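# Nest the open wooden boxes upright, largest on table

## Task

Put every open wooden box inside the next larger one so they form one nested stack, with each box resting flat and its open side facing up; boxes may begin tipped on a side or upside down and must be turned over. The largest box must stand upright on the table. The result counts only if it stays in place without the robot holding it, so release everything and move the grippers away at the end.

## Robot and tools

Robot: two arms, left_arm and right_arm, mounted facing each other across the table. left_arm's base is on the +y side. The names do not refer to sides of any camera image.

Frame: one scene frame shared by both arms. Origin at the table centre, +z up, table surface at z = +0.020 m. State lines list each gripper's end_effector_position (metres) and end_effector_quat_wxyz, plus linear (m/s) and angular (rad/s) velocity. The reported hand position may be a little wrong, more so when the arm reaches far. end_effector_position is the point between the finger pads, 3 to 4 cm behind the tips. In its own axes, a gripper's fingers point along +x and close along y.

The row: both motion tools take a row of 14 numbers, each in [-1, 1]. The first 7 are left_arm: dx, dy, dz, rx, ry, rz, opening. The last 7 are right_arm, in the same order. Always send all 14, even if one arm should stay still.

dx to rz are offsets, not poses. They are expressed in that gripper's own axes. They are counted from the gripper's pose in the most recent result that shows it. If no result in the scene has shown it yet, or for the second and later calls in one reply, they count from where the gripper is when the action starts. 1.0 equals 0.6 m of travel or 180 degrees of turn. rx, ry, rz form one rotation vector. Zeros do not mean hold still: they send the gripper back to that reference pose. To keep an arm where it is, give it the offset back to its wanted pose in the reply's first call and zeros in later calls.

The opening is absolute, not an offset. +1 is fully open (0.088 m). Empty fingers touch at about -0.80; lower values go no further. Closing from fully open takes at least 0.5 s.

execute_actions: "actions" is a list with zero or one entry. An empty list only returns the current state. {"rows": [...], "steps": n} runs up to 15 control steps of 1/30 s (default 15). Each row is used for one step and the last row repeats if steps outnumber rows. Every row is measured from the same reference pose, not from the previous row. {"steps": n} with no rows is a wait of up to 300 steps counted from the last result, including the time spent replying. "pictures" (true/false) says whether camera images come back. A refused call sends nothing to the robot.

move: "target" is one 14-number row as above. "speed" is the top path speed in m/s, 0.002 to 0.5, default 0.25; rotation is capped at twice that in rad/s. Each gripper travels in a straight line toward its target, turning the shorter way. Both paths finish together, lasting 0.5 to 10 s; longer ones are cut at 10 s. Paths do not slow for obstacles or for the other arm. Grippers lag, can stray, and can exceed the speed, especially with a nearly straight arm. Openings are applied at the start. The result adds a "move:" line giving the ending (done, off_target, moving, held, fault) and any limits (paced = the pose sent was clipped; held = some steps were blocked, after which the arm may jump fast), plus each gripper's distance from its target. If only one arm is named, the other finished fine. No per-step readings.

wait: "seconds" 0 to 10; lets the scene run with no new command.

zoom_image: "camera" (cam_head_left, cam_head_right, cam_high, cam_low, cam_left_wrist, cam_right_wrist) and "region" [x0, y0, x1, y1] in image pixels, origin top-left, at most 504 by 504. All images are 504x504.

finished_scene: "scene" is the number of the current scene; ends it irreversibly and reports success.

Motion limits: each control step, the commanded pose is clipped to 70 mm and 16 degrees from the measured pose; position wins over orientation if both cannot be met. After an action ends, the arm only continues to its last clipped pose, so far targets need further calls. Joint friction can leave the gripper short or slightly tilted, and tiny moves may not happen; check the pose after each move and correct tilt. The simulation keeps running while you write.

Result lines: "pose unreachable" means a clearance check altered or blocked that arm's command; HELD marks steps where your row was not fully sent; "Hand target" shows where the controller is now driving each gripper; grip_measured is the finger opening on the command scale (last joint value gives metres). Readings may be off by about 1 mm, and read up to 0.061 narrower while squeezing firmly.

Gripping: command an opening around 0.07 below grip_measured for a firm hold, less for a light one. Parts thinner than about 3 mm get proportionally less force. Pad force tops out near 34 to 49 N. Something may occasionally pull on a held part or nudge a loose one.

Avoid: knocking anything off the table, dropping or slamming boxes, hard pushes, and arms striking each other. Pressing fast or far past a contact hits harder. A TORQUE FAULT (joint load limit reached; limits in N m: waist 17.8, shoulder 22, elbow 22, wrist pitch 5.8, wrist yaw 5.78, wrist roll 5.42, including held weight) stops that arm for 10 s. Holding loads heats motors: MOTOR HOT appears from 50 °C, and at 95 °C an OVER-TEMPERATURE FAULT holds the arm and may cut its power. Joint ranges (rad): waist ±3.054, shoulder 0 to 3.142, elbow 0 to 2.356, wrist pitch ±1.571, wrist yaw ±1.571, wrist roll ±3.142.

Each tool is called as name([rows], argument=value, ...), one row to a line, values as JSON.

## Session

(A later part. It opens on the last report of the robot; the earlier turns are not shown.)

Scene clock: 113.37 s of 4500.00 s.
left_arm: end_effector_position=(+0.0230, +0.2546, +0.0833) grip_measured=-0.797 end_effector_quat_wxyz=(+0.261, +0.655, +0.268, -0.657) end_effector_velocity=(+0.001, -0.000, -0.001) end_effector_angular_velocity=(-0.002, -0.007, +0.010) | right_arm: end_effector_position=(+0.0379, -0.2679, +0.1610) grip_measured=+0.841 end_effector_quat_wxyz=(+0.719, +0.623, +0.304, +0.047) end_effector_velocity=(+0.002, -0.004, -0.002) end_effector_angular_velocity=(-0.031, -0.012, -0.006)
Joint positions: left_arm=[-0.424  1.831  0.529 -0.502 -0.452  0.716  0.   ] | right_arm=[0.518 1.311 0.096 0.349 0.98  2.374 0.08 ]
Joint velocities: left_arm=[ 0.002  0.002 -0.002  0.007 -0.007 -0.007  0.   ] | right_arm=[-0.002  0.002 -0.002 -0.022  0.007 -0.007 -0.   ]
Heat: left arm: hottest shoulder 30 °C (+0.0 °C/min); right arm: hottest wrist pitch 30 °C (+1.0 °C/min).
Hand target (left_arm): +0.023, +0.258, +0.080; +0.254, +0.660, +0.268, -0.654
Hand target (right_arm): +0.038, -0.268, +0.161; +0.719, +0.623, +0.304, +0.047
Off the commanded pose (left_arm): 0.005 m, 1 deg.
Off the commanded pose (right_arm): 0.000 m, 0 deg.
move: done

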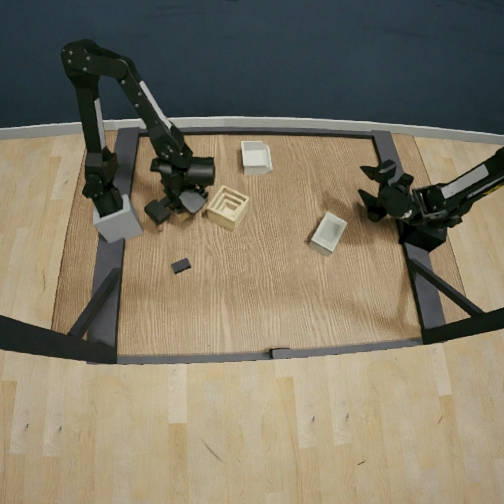

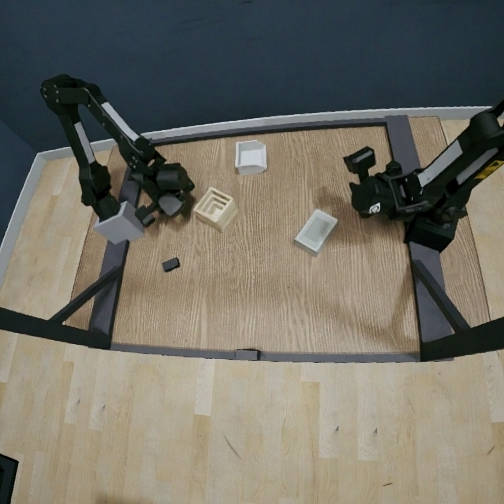

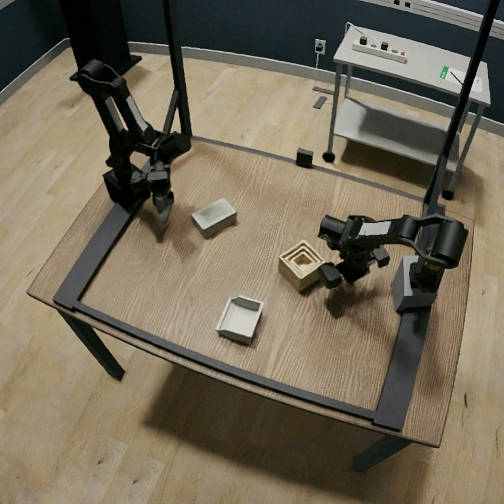

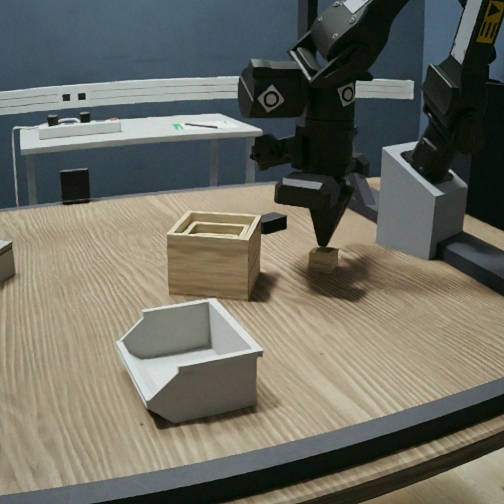

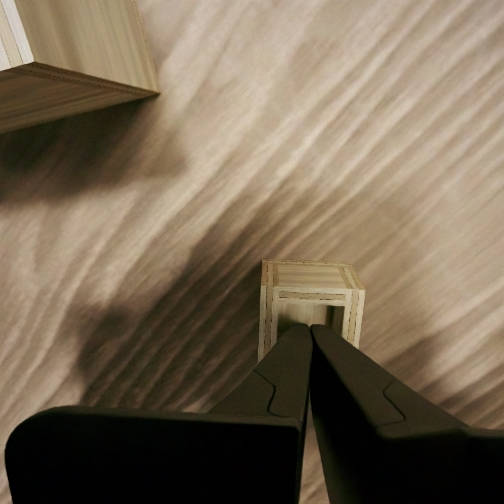

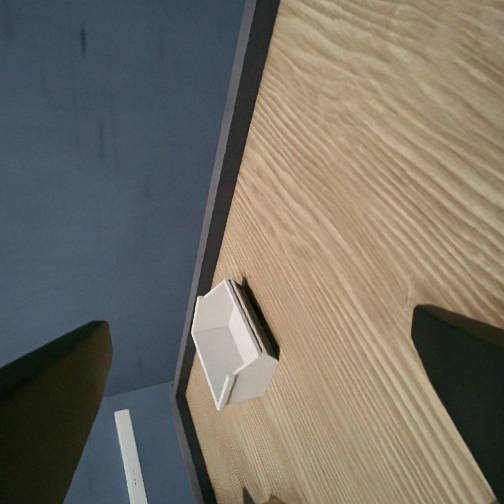

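move(target=[0.031,-0.005,-0.005,0,0.004,-0.004,-0.8,0,0,0,0,0,0,0.84], speed=0.02)

Scene clock: 116.00 s of 4500.00 s.
left_arm: end_effector_position=(+0.0225, +0.2551, +0.0678) grip_measured=-0.797 end_effector_quat_wxyz=(+0.262, +0.652, +0.273, -0.657) end_effector_velocity=(+0.002, +0.004, -0.000) end_effector_angular_velocity=(+0.020, -0.008, -0.001) | right_arm: end_effector_position=(+0.0379, -0.2679, +0.1610) grip_measured=+0.841 end_effector_quat_wxyz=(+0.719, +0.623, +0.304, +0.047) end_effector_velocity=(+0.001, -0.003, -0.004) end_effector_angular_velocity=(-0.033, -0.001, +0.003)
Joint positions: left_arm=[-0.387  1.887  0.505 -0.408 -0.455  0.746  0.   ] | right_arm=[0.518 1.311 0.096 0.349 0.98  2.374 0.08 ]
Joint velocities: left_arm=[ 0.002  0.002  0.002 -0.022 -0.007 -0.007  0.   ] | right_arm=[-0.002  0.002 -0.002 -0.022 -0.007 -0.007 -0.   ]
Heat: left arm: hottest shoulder 30 °C (+0.0 °C/min); right arm: hottest wrist pitch 30 °C (+1.0 °C/min).
Hand target (left_arm): +0.023, +0.259, +0.065; +0.255, +0.657, +0.274, -0.655
Hand target (right_arm): +0.038, -0.268, +0.161; +0.719, +0.623, +0.304, +0.047
Off the commanded pose (left_arm): 0.005 m, 1 deg.
Off the commanded pose (right_arm): 0.000 m, 0 deg.
move: done

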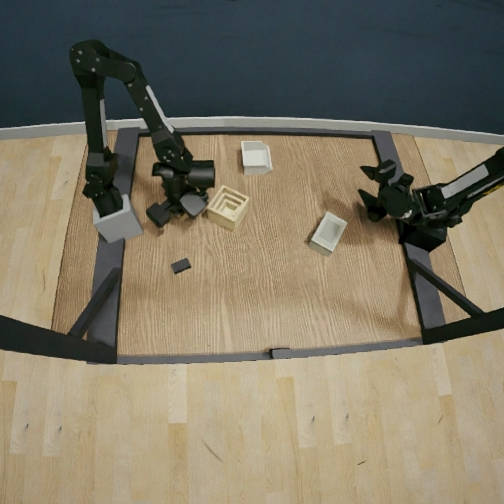

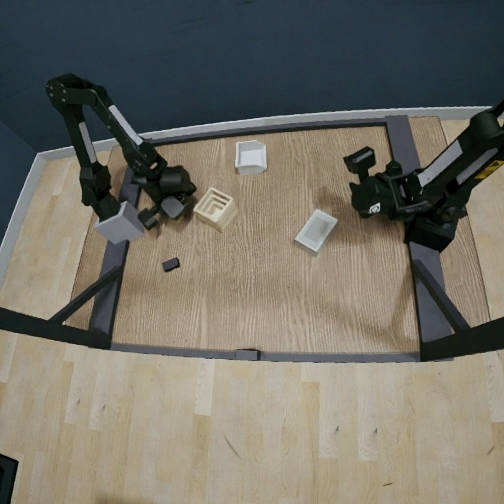

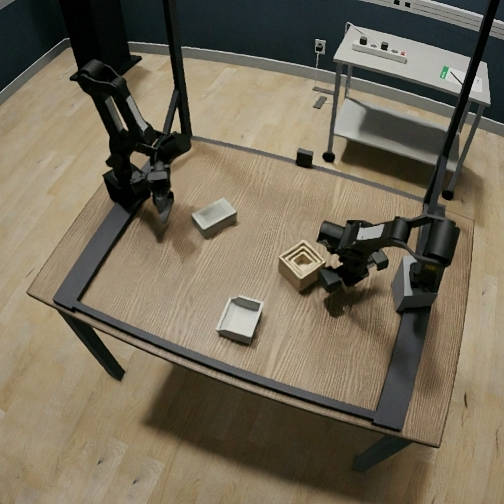

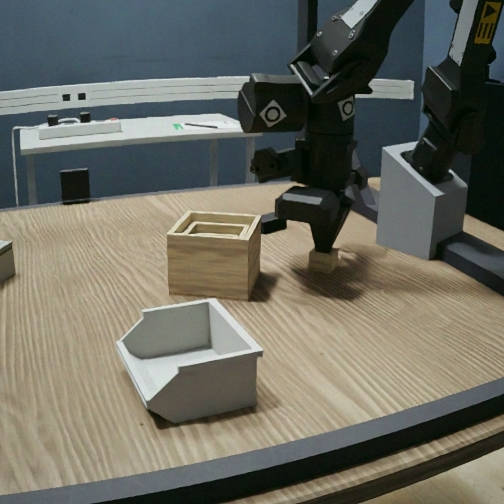

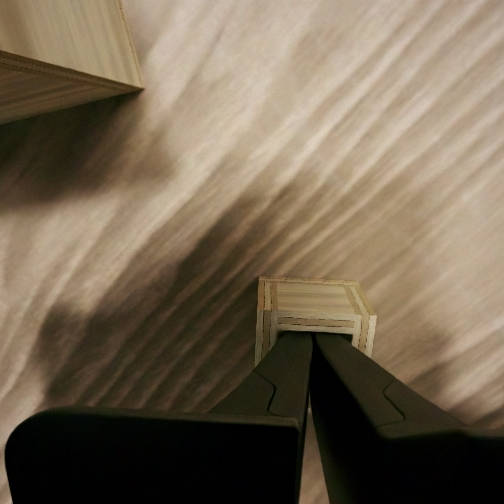

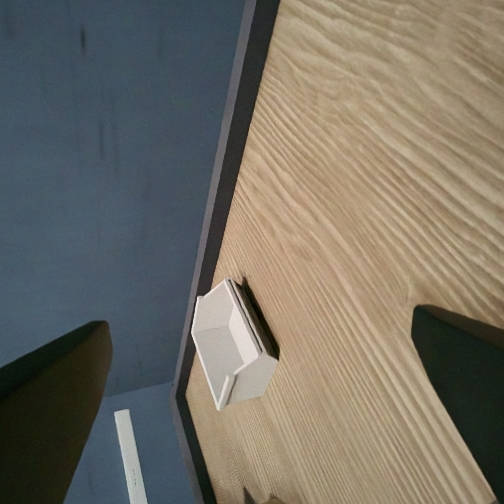

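execute_actions([
  {"rows":[[0,0,0,0,0,0,-0.58,0,0,0,0,0,0,0.84]],"steps":12},
])

Scene clock: 117.23 s of 4500.00 s.
left_arm: end_effector_position=(+0.0225, +0.2550, +0.0677) grip_measured=-0.639 end_effector_quat_wxyz=(+0.262, +0.652, +0.273, -0.657) end_effector_velocity=(-0.001, +0.005, +0.000) end_effector_angular_velocity=(+0.019, +0.006, -0.005) | right_arm: end_effector_position=(+0.0379, -0.2679, +0.1610) grip_measured=+0.841 end_effector_quat_wxyz=(+0.719, +0.623, +0.304, +0.047) end_effector_velocity=(-0.000, -0.000, -0.002) end_effector_angular_velocity=(-0.011, +0.013, +0.009)
Joint positions: left_arm=[-0.387  1.887  0.505 -0.408 -0.455  0.746  0.008] | right_arm=[0.518 1.311 0.096 0.349 0.98  2.374 0.08 ]
Joint velocities: left_arm=[-0.002 -0.002 -0.002 -0.022  0.007 -0.007  0.   ] | right_arm=[-0.007 -0.007 -0.002 -0.007 -0.022 -0.007 -0.   ]
Heat: left arm: hottest shoulder 30 °C (+0.0 °C/min); right arm: hottest wrist pitch 30 °C (+1.0 °C/min).
Hand target (left_arm): +0.023, +0.255, +0.068; +0.262, +0.652, +0.273, -0.657
Hand target (right_arm): +0.038, -0.268, +0.161; +0.719, +0.623, +0.304, +0.047
Off the commanded pose (left_arm): 0.000 m, 0 deg.
Off the commanded pose (right_arm): 0.000 m, 0 deg.
Steps of this call (steps 1 to 25: nothing new was sent; steps 26 to 37: all 12 steps of this action). Readings (end_effector_position):
26: left_arm (+0.0225, +0.2550, +0.0677) | right_arm (+0.0379, -0.2679, +0.1610)
27: left_arm (+0.0225, +0.2550, +0.0677) | right_arm (+0.0379, -0.2679, +0.1610)
29: left_arm (+0.0225, +0.2550, +0.0677) | right_arm (+0.0379, -0.2679, +0.1610)
33: left_arm (+0.0225, +0.2550, +0.0677) | right_arm (+0.0379, -0.2679, +0.1610)
37: the state above

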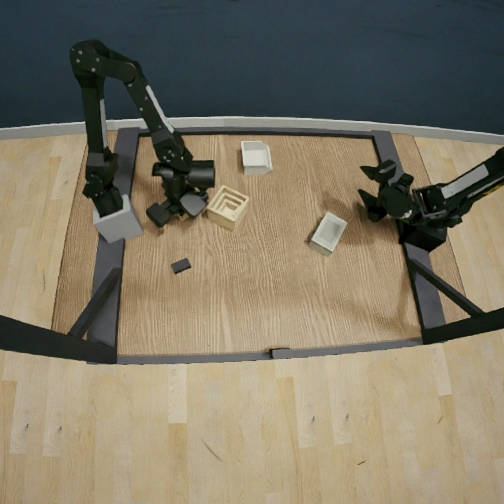

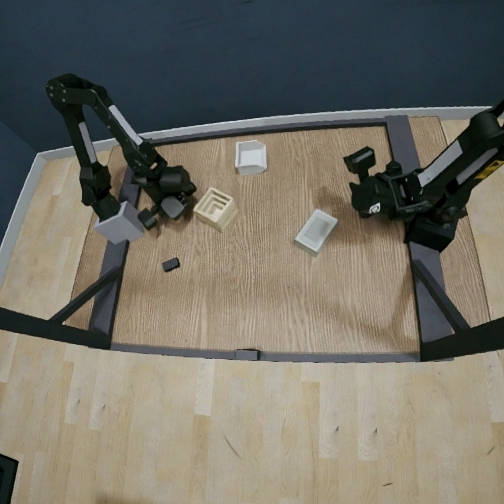

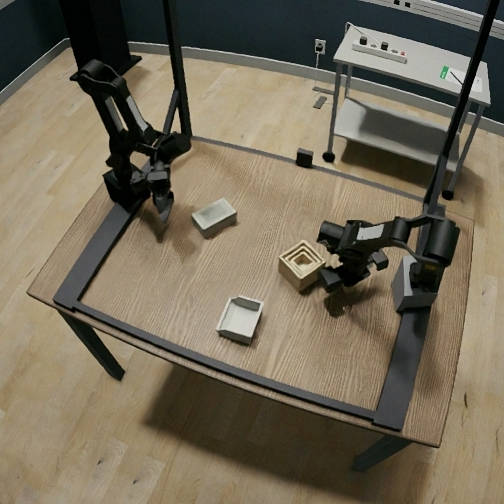

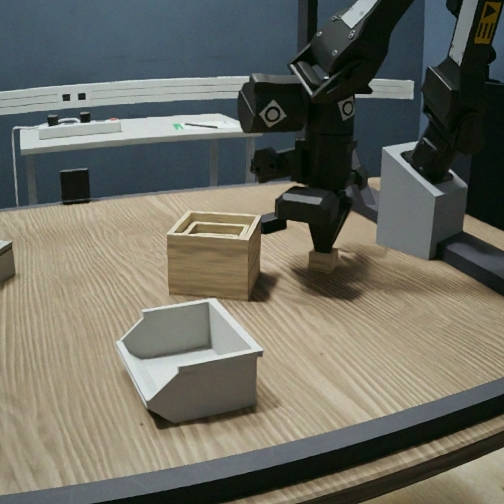

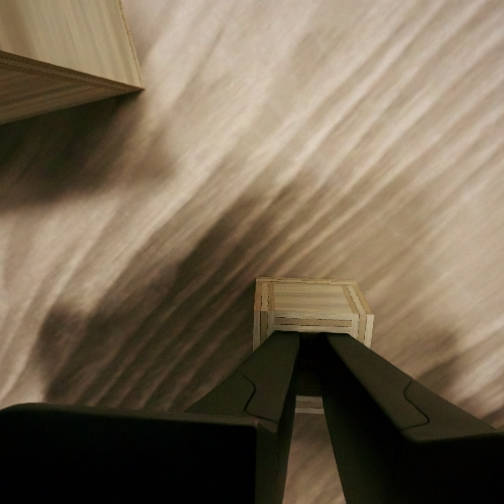

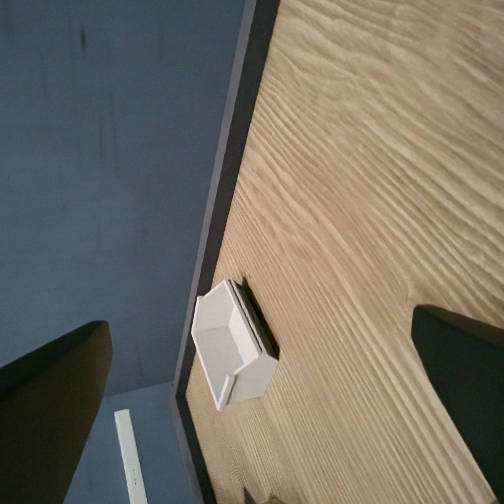

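move(target=[-0.155,0,0,0,0,0,-0.55,0,0,0,0,0,0,0.84], speed=0.12)

move(target=[0,0.162,0.173,-0.095,0,0,-0.55,0,0,0,0,0,0,0.84], speed=0.15)

Scene clock: 121.53 s of 4500.00 s.
left_arm: end_effector_position=(+0.0253, +0.2563, +0.1572) grip_measured=-0.639 end_effector_quat_wxyz=(+0.258, +0.658, +0.272, -0.653) end_effector_velocity=(+0.002, +0.005, +0.000) end_effector_angular_velocity=(+0.017, -0.013, -0.004) | right_arm: end_effector_position=(+0.0379, -0.2679, +0.1610) grip_measured=+0.841 end_effector_quat_wxyz=(+0.719, +0.623, +0.304, +0.047) end_effector_velocity=(+0.000, -0.001, -0.002) end_effector_angular_velocity=(-0.002, +0.008, -0.001)
Joint positions: left_arm=[-0.572  1.655  0.704 -0.934 -0.415  0.552  0.008] | right_arm=[0.518 1.311 0.096 0.349 0.98  2.374 0.08 ]
Joint velocities: left_arm=[-0.002 -0.002 -0.002 -0.022 -0.007 -0.007 -0.   ] | right_arm=[-0.002 -0.002 -0.002 -0.007 -0.007  0.007  0.   ]
Heat: left arm: hottest shoulder 30 °C (+0.0 °C/min); right arm: hottest wrist pitch 30 °C (+1.0 °C/min).
Hand target (left_arm): +0.025, +0.254, +0.160; +0.263, +0.653, +0.272, -0.656
Hand target (right_arm): +0.038, -0.268, +0.161; +0.719, +0.623, +0.304, +0.047
Off the commanded pose (left_arm): 0.005 m, 1 deg.
Off the commanded pose (right_arm): 0.000 m, 0 deg.
After step 90, 0.10 s passed at rest.
move: done

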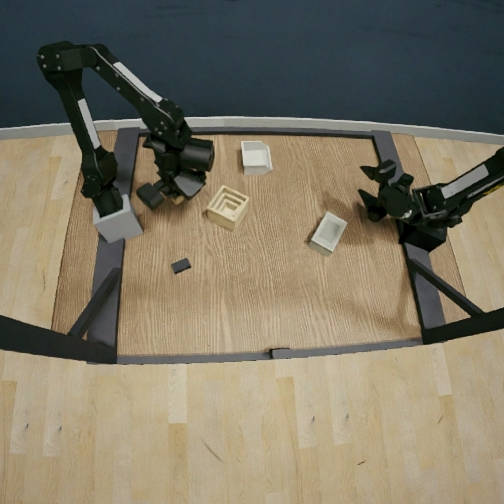

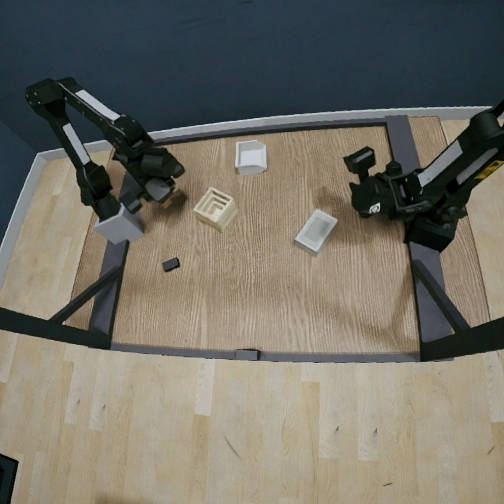

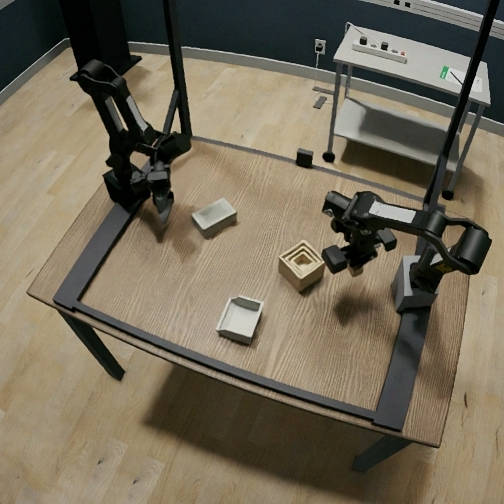

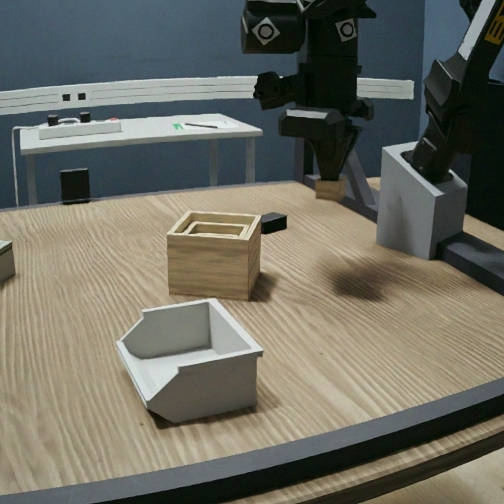

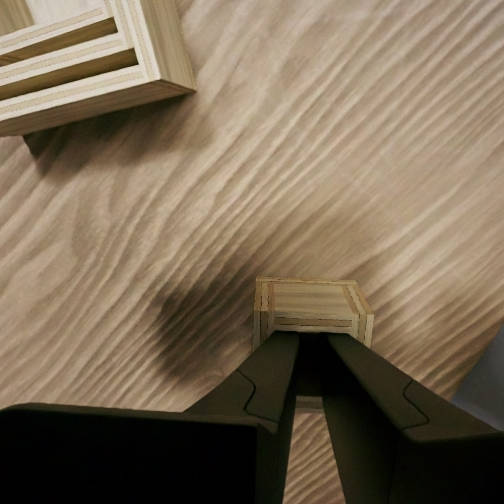

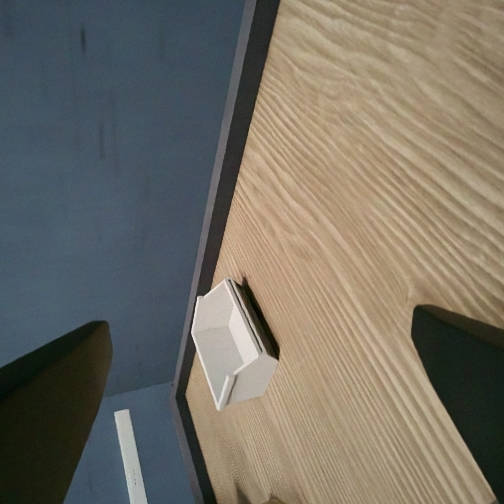

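Scene clock: 122.90 s of 4500.00 s.
left_arm: end_effector_position=(+0.0190, +0.1153, +0.1585) grip_measured=-0.639 end_effector_quat_wxyz=(+0.353, +0.609, +0.363, -0.611) end_effector_velocity=(+0.001, +0.001, +0.001) end_effector_angular_velocity=(+0.013, -0.010, -0.002) | right_arm: end_effector_position=(+0.0379, -0.2679, +0.1610) grip_measured=+0.841 end_effector_quat_wxyz=(+0.719, +0.623, +0.304, +0.047) end_effector_velocity=(+0.000, -0.001, -0.002) end_effector_angular_velocity=(-0.026, -0.005, +0.010)
Joint positions: left_arm=[-0.499  2.144  1.269 -0.966 -0.431  0.34   0.008] | right_arm=[0.518 1.311 0.096 0.349 0.98  2.374 0.08 ]
Joint velocities: left_arm=[-0.002  0.007  0.012 -0.022 -0.007 -0.007 -0.   ] | right_arm=[-0.002 -0.002 -0.002 -0.007 -0.007 -0.022 -0.   ]
Heat: left arm: hottest shoulder 30 °C (+0.0 °C/min); right arm: hottest wrist pitch 30 °C (+1.0 °C/min).
Hand target (left_arm): +0.019, +0.114, +0.155; +0.352, +0.612, +0.366, -0.606
Hand target (right_arm): +0.038, -0.268, +0.161; +0.719, +0.623, +0.304, +0.047
Off the commanded pose (left_arm): 0.004 m, 1 deg.
Off the commanded pose (right_arm): 0.000 m, 0 deg.
move: done

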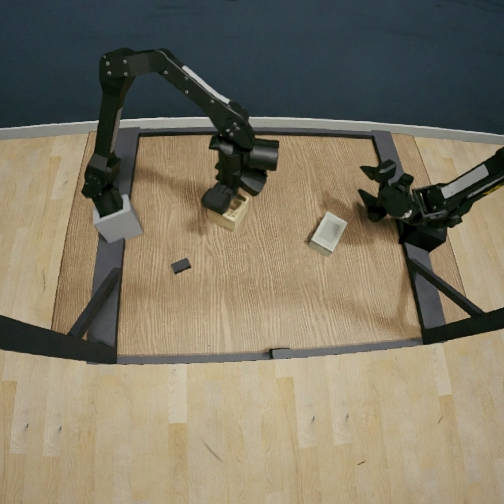

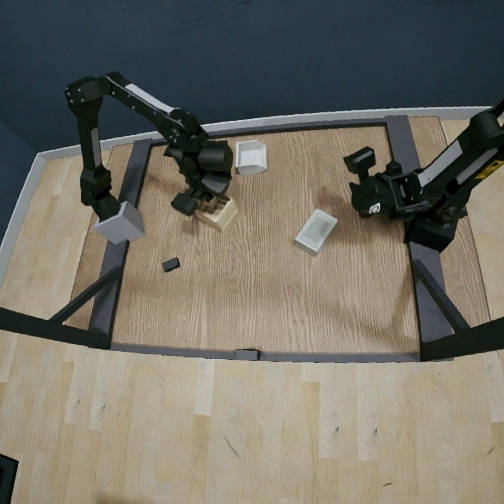

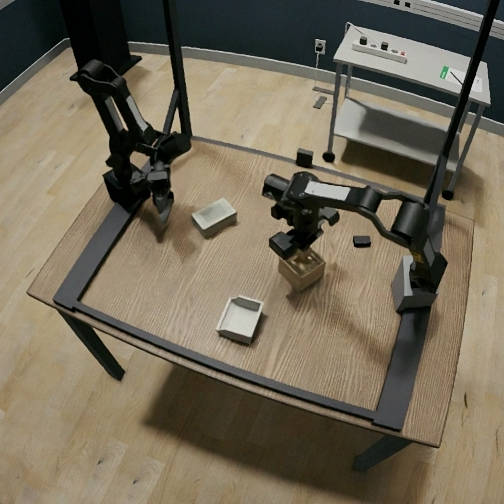

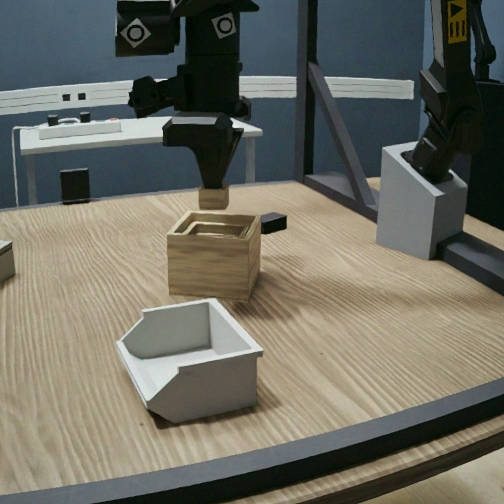

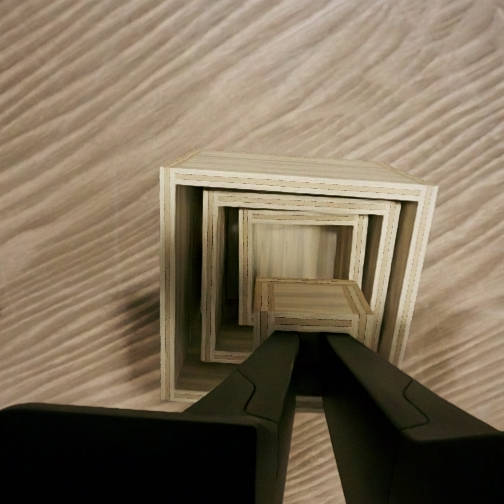

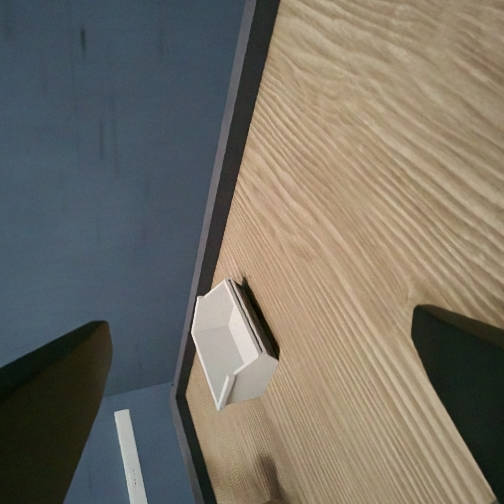

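Small rim ≈0.07 → stop at EE ≈0.122.

move(target=[0.07,-0.008,-0.005,0,0.008,-0.005,-0.55,0,0,0,0,0,0,0.84], speed=0.06)

Scene clock: 124.97 s of 4500.00 s.
left_arm: end_effector_position=(+0.0160, +0.1172, +0.1227) grip_measured=-0.639 end_effector_quat_wxyz=(+0.351, +0.607, +0.371, -0.609) end_effector_velocity=(+0.001, +0.001, +0.002) end_effector_angular_velocity=(+0.000, -0.008, +0.004) | right_arm: end_effector_position=(+0.0379, -0.2679, +0.1610) grip_measured=+0.841 end_effector_quat_wxyz=(+0.719, +0.623, +0.304, +0.047) end_effector_velocity=(-0.000, +0.000, -0.000) end_effector_angular_velocity=(+0.000, +0.003, +0.005)
Joint positions: left_arm=[-0.458  2.197  1.198 -0.836 -0.431  0.368  0.008] | right_arm=[0.518 1.311 0.096 0.349 0.98  2.374 0.08 ]
Joint velocities: left_arm=[-0.002 -0.007 -0.002 -0.007 -0.007 -0.007 -0.   ] | right_arm=[-0.002 -0.002 -0.002  0.007 -0.007 -0.007 -0.   ]
Heat: left arm: hottest shoulder 30 °C (+0.0 °C/min); right arm: hottest wrist pitch 30 °C (+1.0 °C/min).
Hand target (left_arm): +0.015, +0.121, +0.117; +0.343, +0.614, +0.372, -0.606
Hand target (right_arm): +0.038, -0.268, +0.161; +0.719, +0.623, +0.304, +0.047
Off the commanded pose (left_arm): 0.007 m, 1 deg.
Off the commanded pose (right_arm): 0.000 m, 0 deg.
move: done

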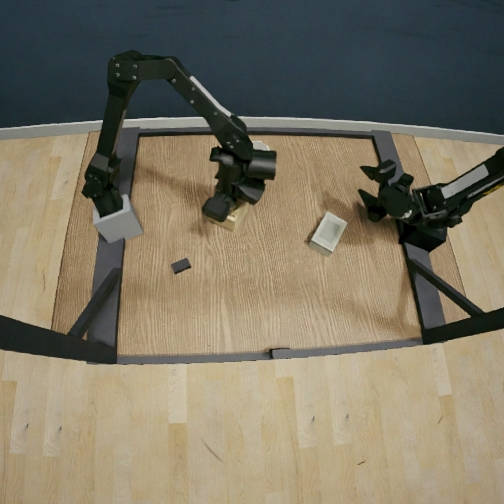

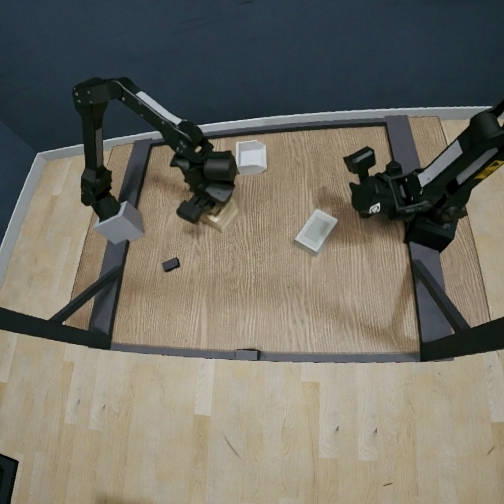

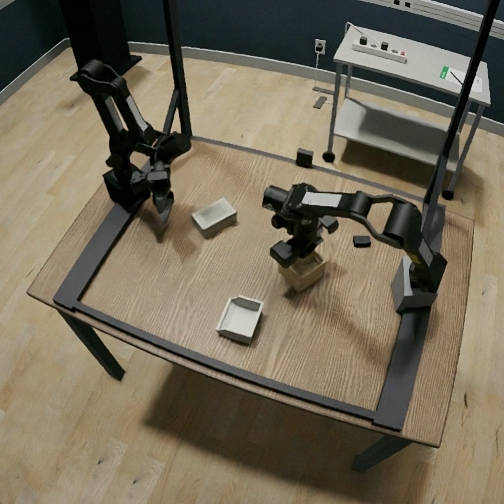

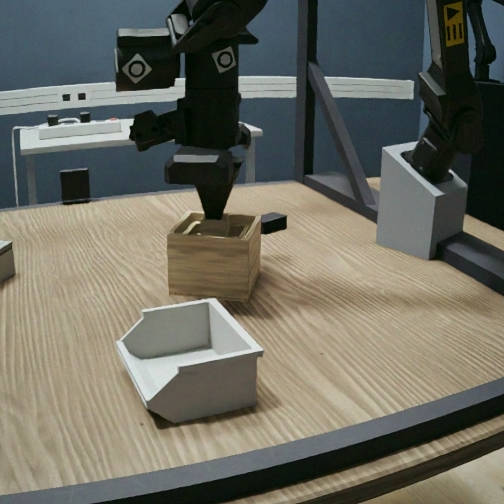

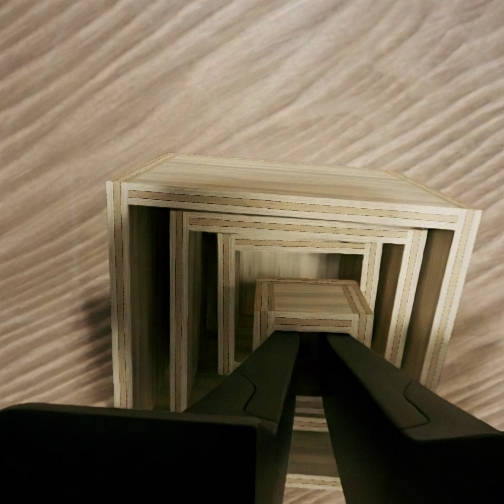

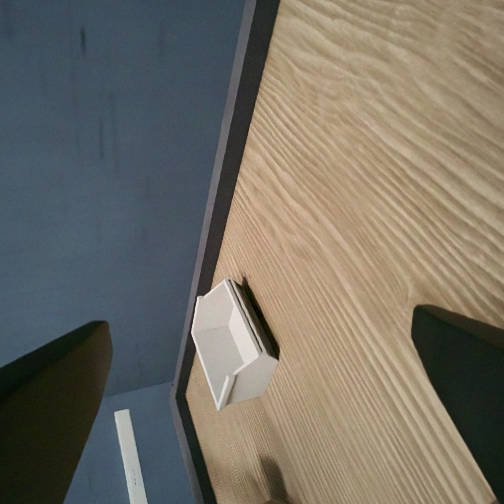

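move(target=[0.035,0.002,0.0,0.006,0,0.003,-0.55,0,0,0,0,0,0,0.84], speed=0.025)

Scene clock: 128.73 s of 4500.00 s.
left_arm: end_effector_position=(+0.0171, +0.1133, +0.1080) grip_measured=-0.639 end_effector_quat_wxyz=(+0.356, +0.604, +0.362, -0.614) end_effector_velocity=(+0.001, +0.000, +0.002) end_effector_angular_velocity=(+0.000, -0.008, +0.004) | right_arm: end_effector_position=(+0.0379, -0.2679, +0.1610) grip_measured=+0.841 end_effector_quat_wxyz=(+0.719, +0.623, +0.304, +0.047) end_effector_velocity=(-0.001, -0.001, -0.002) end_effector_angular_velocity=(-0.003, +0.008, +0.004)
Joint positions: left_arm=[-0.437  2.216  1.167 -0.751 -0.44   0.409  0.008] | right_arm=[0.518 1.311 0.096 0.349 0.98  2.374 0.08 ]
Joint velocities: left_arm=[-0.002 -0.002  0.002 -0.007 -0.007 -0.007 -0.   ] | right_arm=[ 0.002 -0.002 -0.002 -0.007 -0.007  0.007 -0.   ]
Heat: left arm: hottest shoulder 30 °C (+0.0 °C/min); right arm: hottest wrist pitch 30 °C (+0.0 °C/min).
Hand target (left_arm): +0.016, +0.117, +0.102; +0.348, +0.612, +0.363, -0.611
Hand target (right_arm): +0.038, -0.268, +0.161; +0.719, +0.623, +0.304, +0.047
Off the commanded pose (left_arm): 0.007 m, 1 deg.
Off the commanded pose (right_arm): 0.000 m, 0 deg.
move: done

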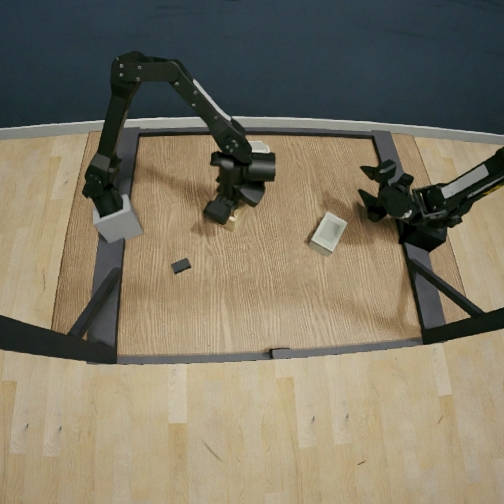

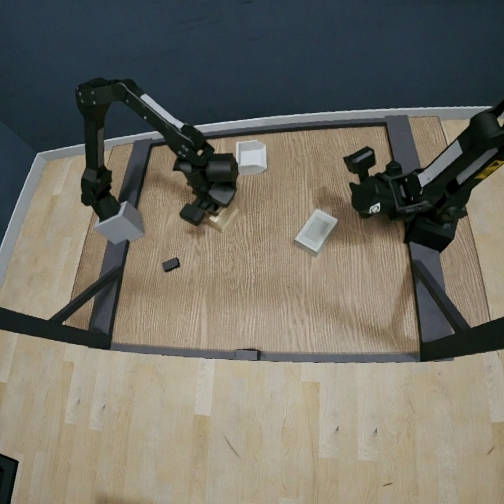

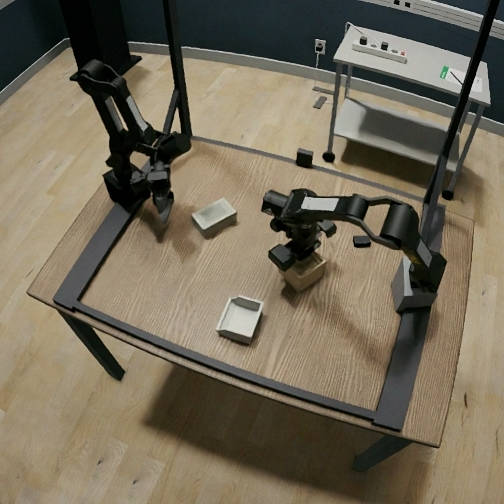

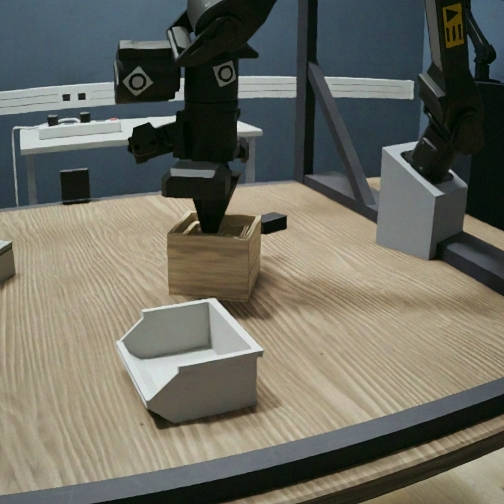

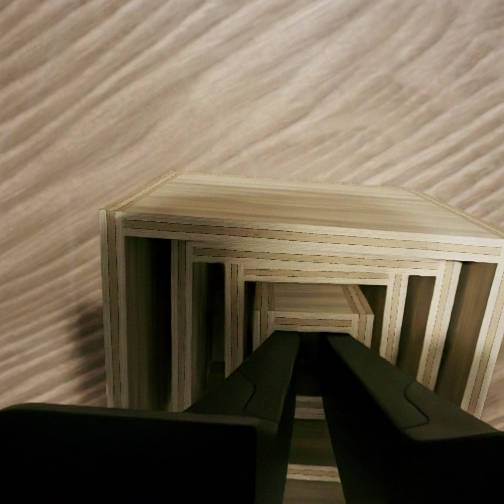

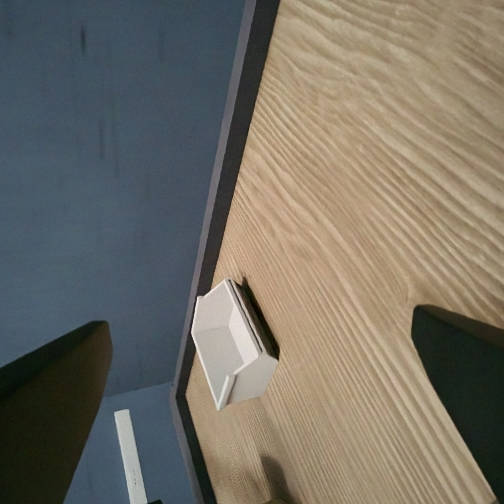

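move(target=[0.05,-0.007,-0.007,0,0.008,-0.005,-0.55,0,0,0,0,0,0,0.84], speed=0.03)

Scene clock: 130.77 s of 4500.00 s.
left_arm: end_effector_position=(+0.0158, +0.1144, +0.0847) grip_measured=-0.639 end_effector_quat_wxyz=(+0.355, +0.602, +0.369, -0.612) end_effector_velocity=(+0.000, +0.004, -0.000) end_effector_angular_velocity=(+0.009, -0.009, -0.000) | right_arm: end_effector_position=(+0.0379, -0.2679, +0.1610) grip_measured=+0.841 end_effector_quat_wxyz=(+0.719, +0.623, +0.304, +0.047) end_effector_velocity=(-0.001, -0.002, -0.003) end_effector_angular_velocity=(-0.017, +0.006, +0.003)
Joint positions: left_arm=[-0.407  2.264  1.138 -0.671 -0.441  0.426  0.008] | right_arm=[0.518 1.311 0.096 0.349 0.98  2.374 0.08 ]
Joint velocities: left_arm=[-0.002 -0.002 -0.007 -0.007 -0.007 -0.007 -0.   ] | right_arm=[ 0.002 -0.002 -0.002 -0.022 -0.007  0.007 -0.   ]
Heat: left arm: hottest shoulder 30 °C (+0.0 °C/min); right arm: hottest wrist pitch 30 °C (+0.0 °C/min).
Hand target (left_arm): +0.015, +0.119, +0.078; +0.346, +0.609, +0.371, -0.610
Hand target (right_arm): +0.038, -0.268, +0.161; +0.719, +0.623, +0.304, +0.047
Off the commanded pose (left_arm): 0.008 m, 1 deg.
Off the commanded pose (right_arm): 0.000 m, 0 deg.
move: done

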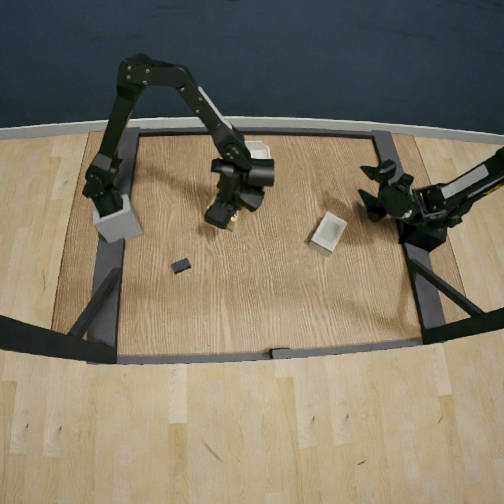

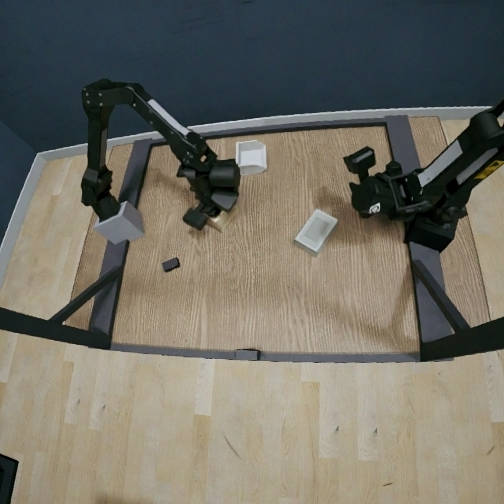

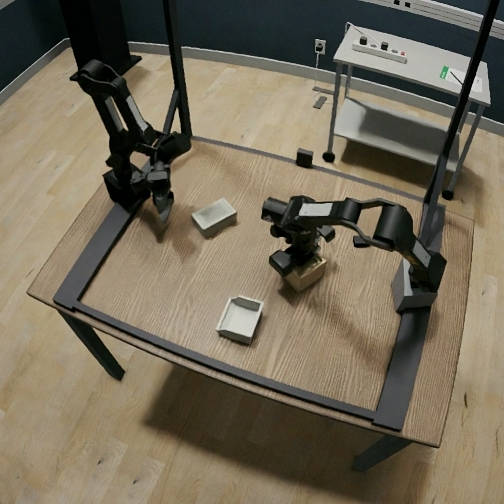

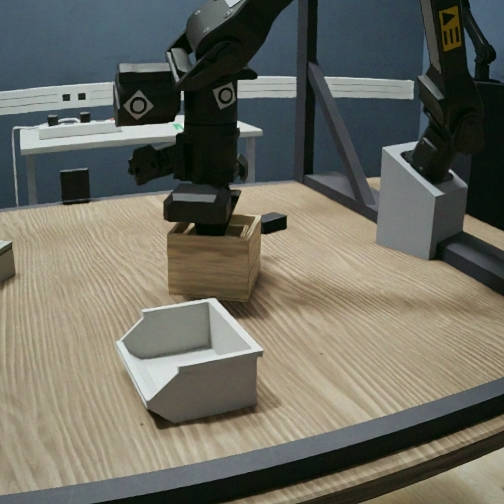

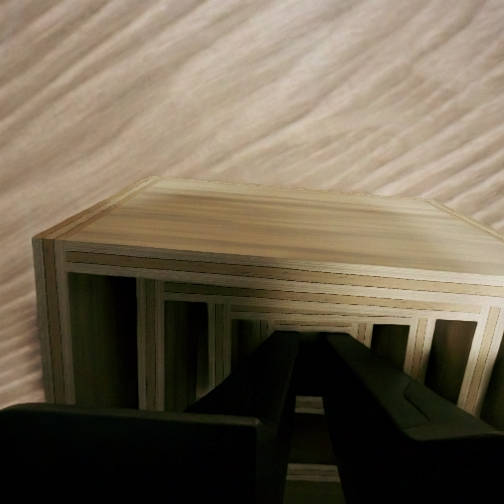

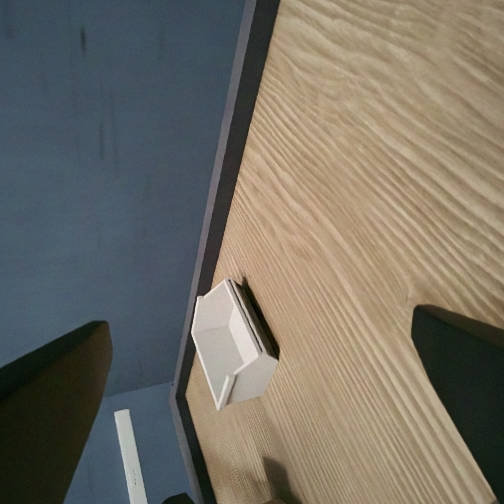

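execute_actions([
  {"rows":[[0,0,0,0,0,0,-0.8,0,0,0,0,0,0,0.84]],"steps":10},
], pictures=false)

move(target=[-0.22,0,0,0,0,0,-0.8,0,0,0,0,0,0,0.84], speed=0.12)

Scene clock: 132.87 s of 4500.00 s.
left_arm: end_effector_position=(+0.0158, +0.1144, +0.0847) grip_measured=-0.791 end_effector_quat_wxyz=(+0.355, +0.602, +0.369, -0.612) end_effector_velocity=(+0.002, +0.000, +0.001) end_effector_angular_velocity=(+0.003, -0.007, +0.008) | right_arm: end_effector_position=(+0.0379, -0.2679, +0.1610) grip_measured=+0.841 end_effector_quat_wxyz=(+0.719, +0.623, +0.304, +0.047) end_effector_velocity=(+0.002, -0.004, -0.002) end_effector_angular_velocity=(-0.031, -0.012, -0.006)
Joint positions: left_arm=[-0.407  2.264  1.138 -0.671 -0.441  0.426  0.   ] | right_arm=[0.518 1.311 0.096 0.349 0.98  2.374 0.08 ]
Joint velocities: left_arm=[ 0.002 -0.002  0.002 -0.007 -0.007 -0.007 -0.003] | right_arm=[-0.002  0.002 -0.002 -0.022  0.007 -0.007  0.   ]
Heat: left arm: hottest shoulder 30 °C (+0.0 °C/min); right arm: hottest wrist pitch 30 °C (+0.0 °C/min).
Hand target (left_arm): +0.016, +0.114, +0.085; +0.355, +0.602, +0.369, -0.612
Hand target (right_arm): +0.038, -0.268, +0.161; +0.719, +0.623, +0.304, +0.047
Off the commanded pose (left_arm): 0.000 m, 0 deg.
Off the commanded pose (right_arm): 0.000 m, 0 deg.
Steps of this call (steps 1 to 53: nothing new was sent; steps 54 to 63: all 10 steps of this action). Readings (end_effector_position):
54: left_arm (+0.0158, +0.1144, +0.0847) | right_arm (+0.0379, -0.2679, +0.1610)
55: left_arm (+0.0158, +0.1144, +0.0847) | right_arm (+0.0379, -0.2679, +0.1610)
57: left_arm (+0.0158, +0.1144, +0.0847) | right_arm (+0.0379, -0.2679, +0.1610)
61: left_arm (+0.0158, +0.1144, +0.0847) | right_arm (+0.0379, -0.2679, +0.1610)
63: the state above

Scene clock: 134.60 s of 4500.00 s.
left_arm: end_effector_position=(+0.0198, +0.1147, +0.2122) grip_measured=-0.797 end_effector_quat_wxyz=(+0.352, +0.609, +0.367, -0.609) end_effector_velocity=(+0.004, +0.002, +0.003) end_effector_angular_velocity=(+0.005, -0.024, -0.000) | right_arm: end_effector_position=(+0.0379, -0.2679, +0.1610) grip_measured=+0.841 end_effector_quat_wxyz=(+0.719, +0.623, +0.304, +0.047) end_effector_velocity=(-0.001, +0.001, -0.002) end_effector_angular_velocity=(+0.010, +0.021, +0.009)
Joint positions: left_arm=[-0.558  2.108  1.425 -1.191 -0.409  0.27   0.   ] | right_arm=[0.518 1.311 0.096 0.349 0.98  2.374 0.08 ]
Joint velocities: left_arm=[-0.002 -0.002  0.007 -0.022 -0.022 -0.007  0.   ] | right_arm=[-0.002 -0.002 -0.002  0.007 -0.022  0.007 -0.   ]
Heat: left arm: hottest shoulder 31 °C (+1.0 °C/min); right arm: hottest wrist pitch 30 °C (+0.0 °C/min).
Hand target (left_arm): +0.020, +0.114, +0.216; +0.356, +0.603, +0.368, -0.612
Hand target (right_arm): +0.038, -0.268, +0.161; +0.719, +0.623, +0.304, +0.047
Off the commanded pose (left_arm): 0.005 m, 1 deg.
Off the commanded pose (right_arm): 0.000 m, 0 deg.
move: done

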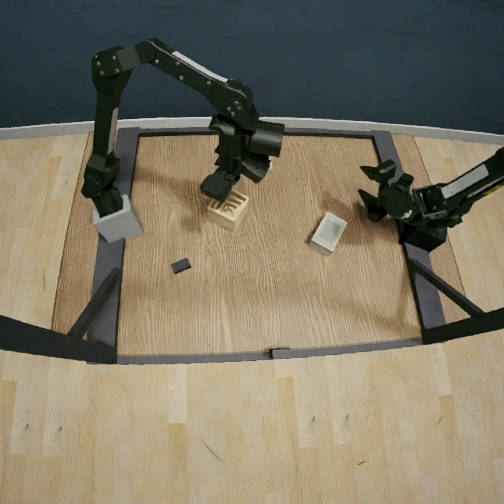

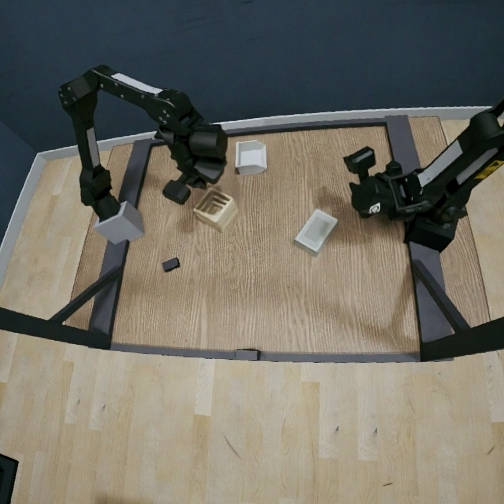

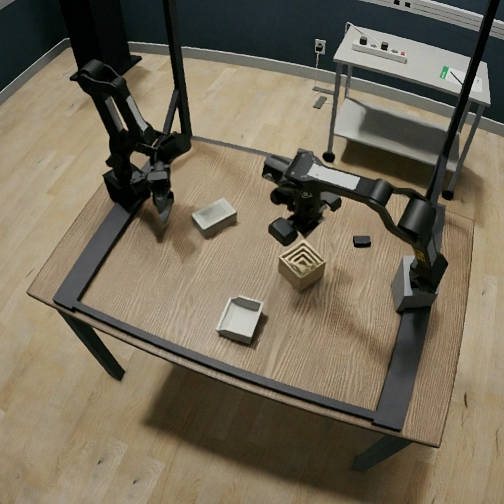

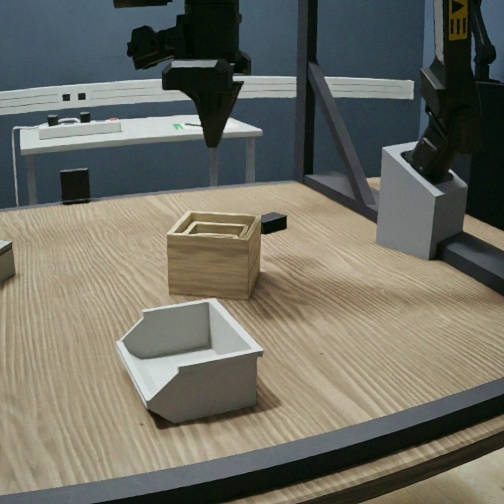

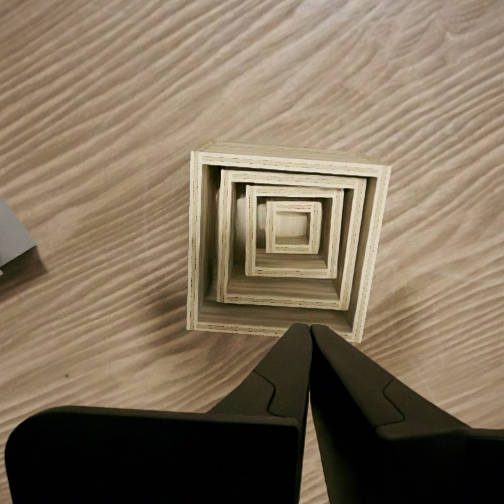

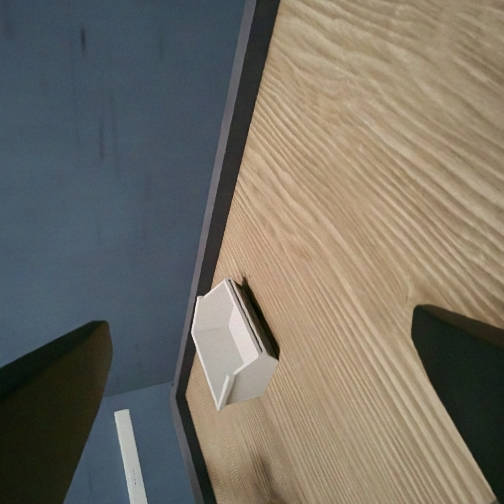

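finished_scene(scene=2)

The scene is finished: the task was done.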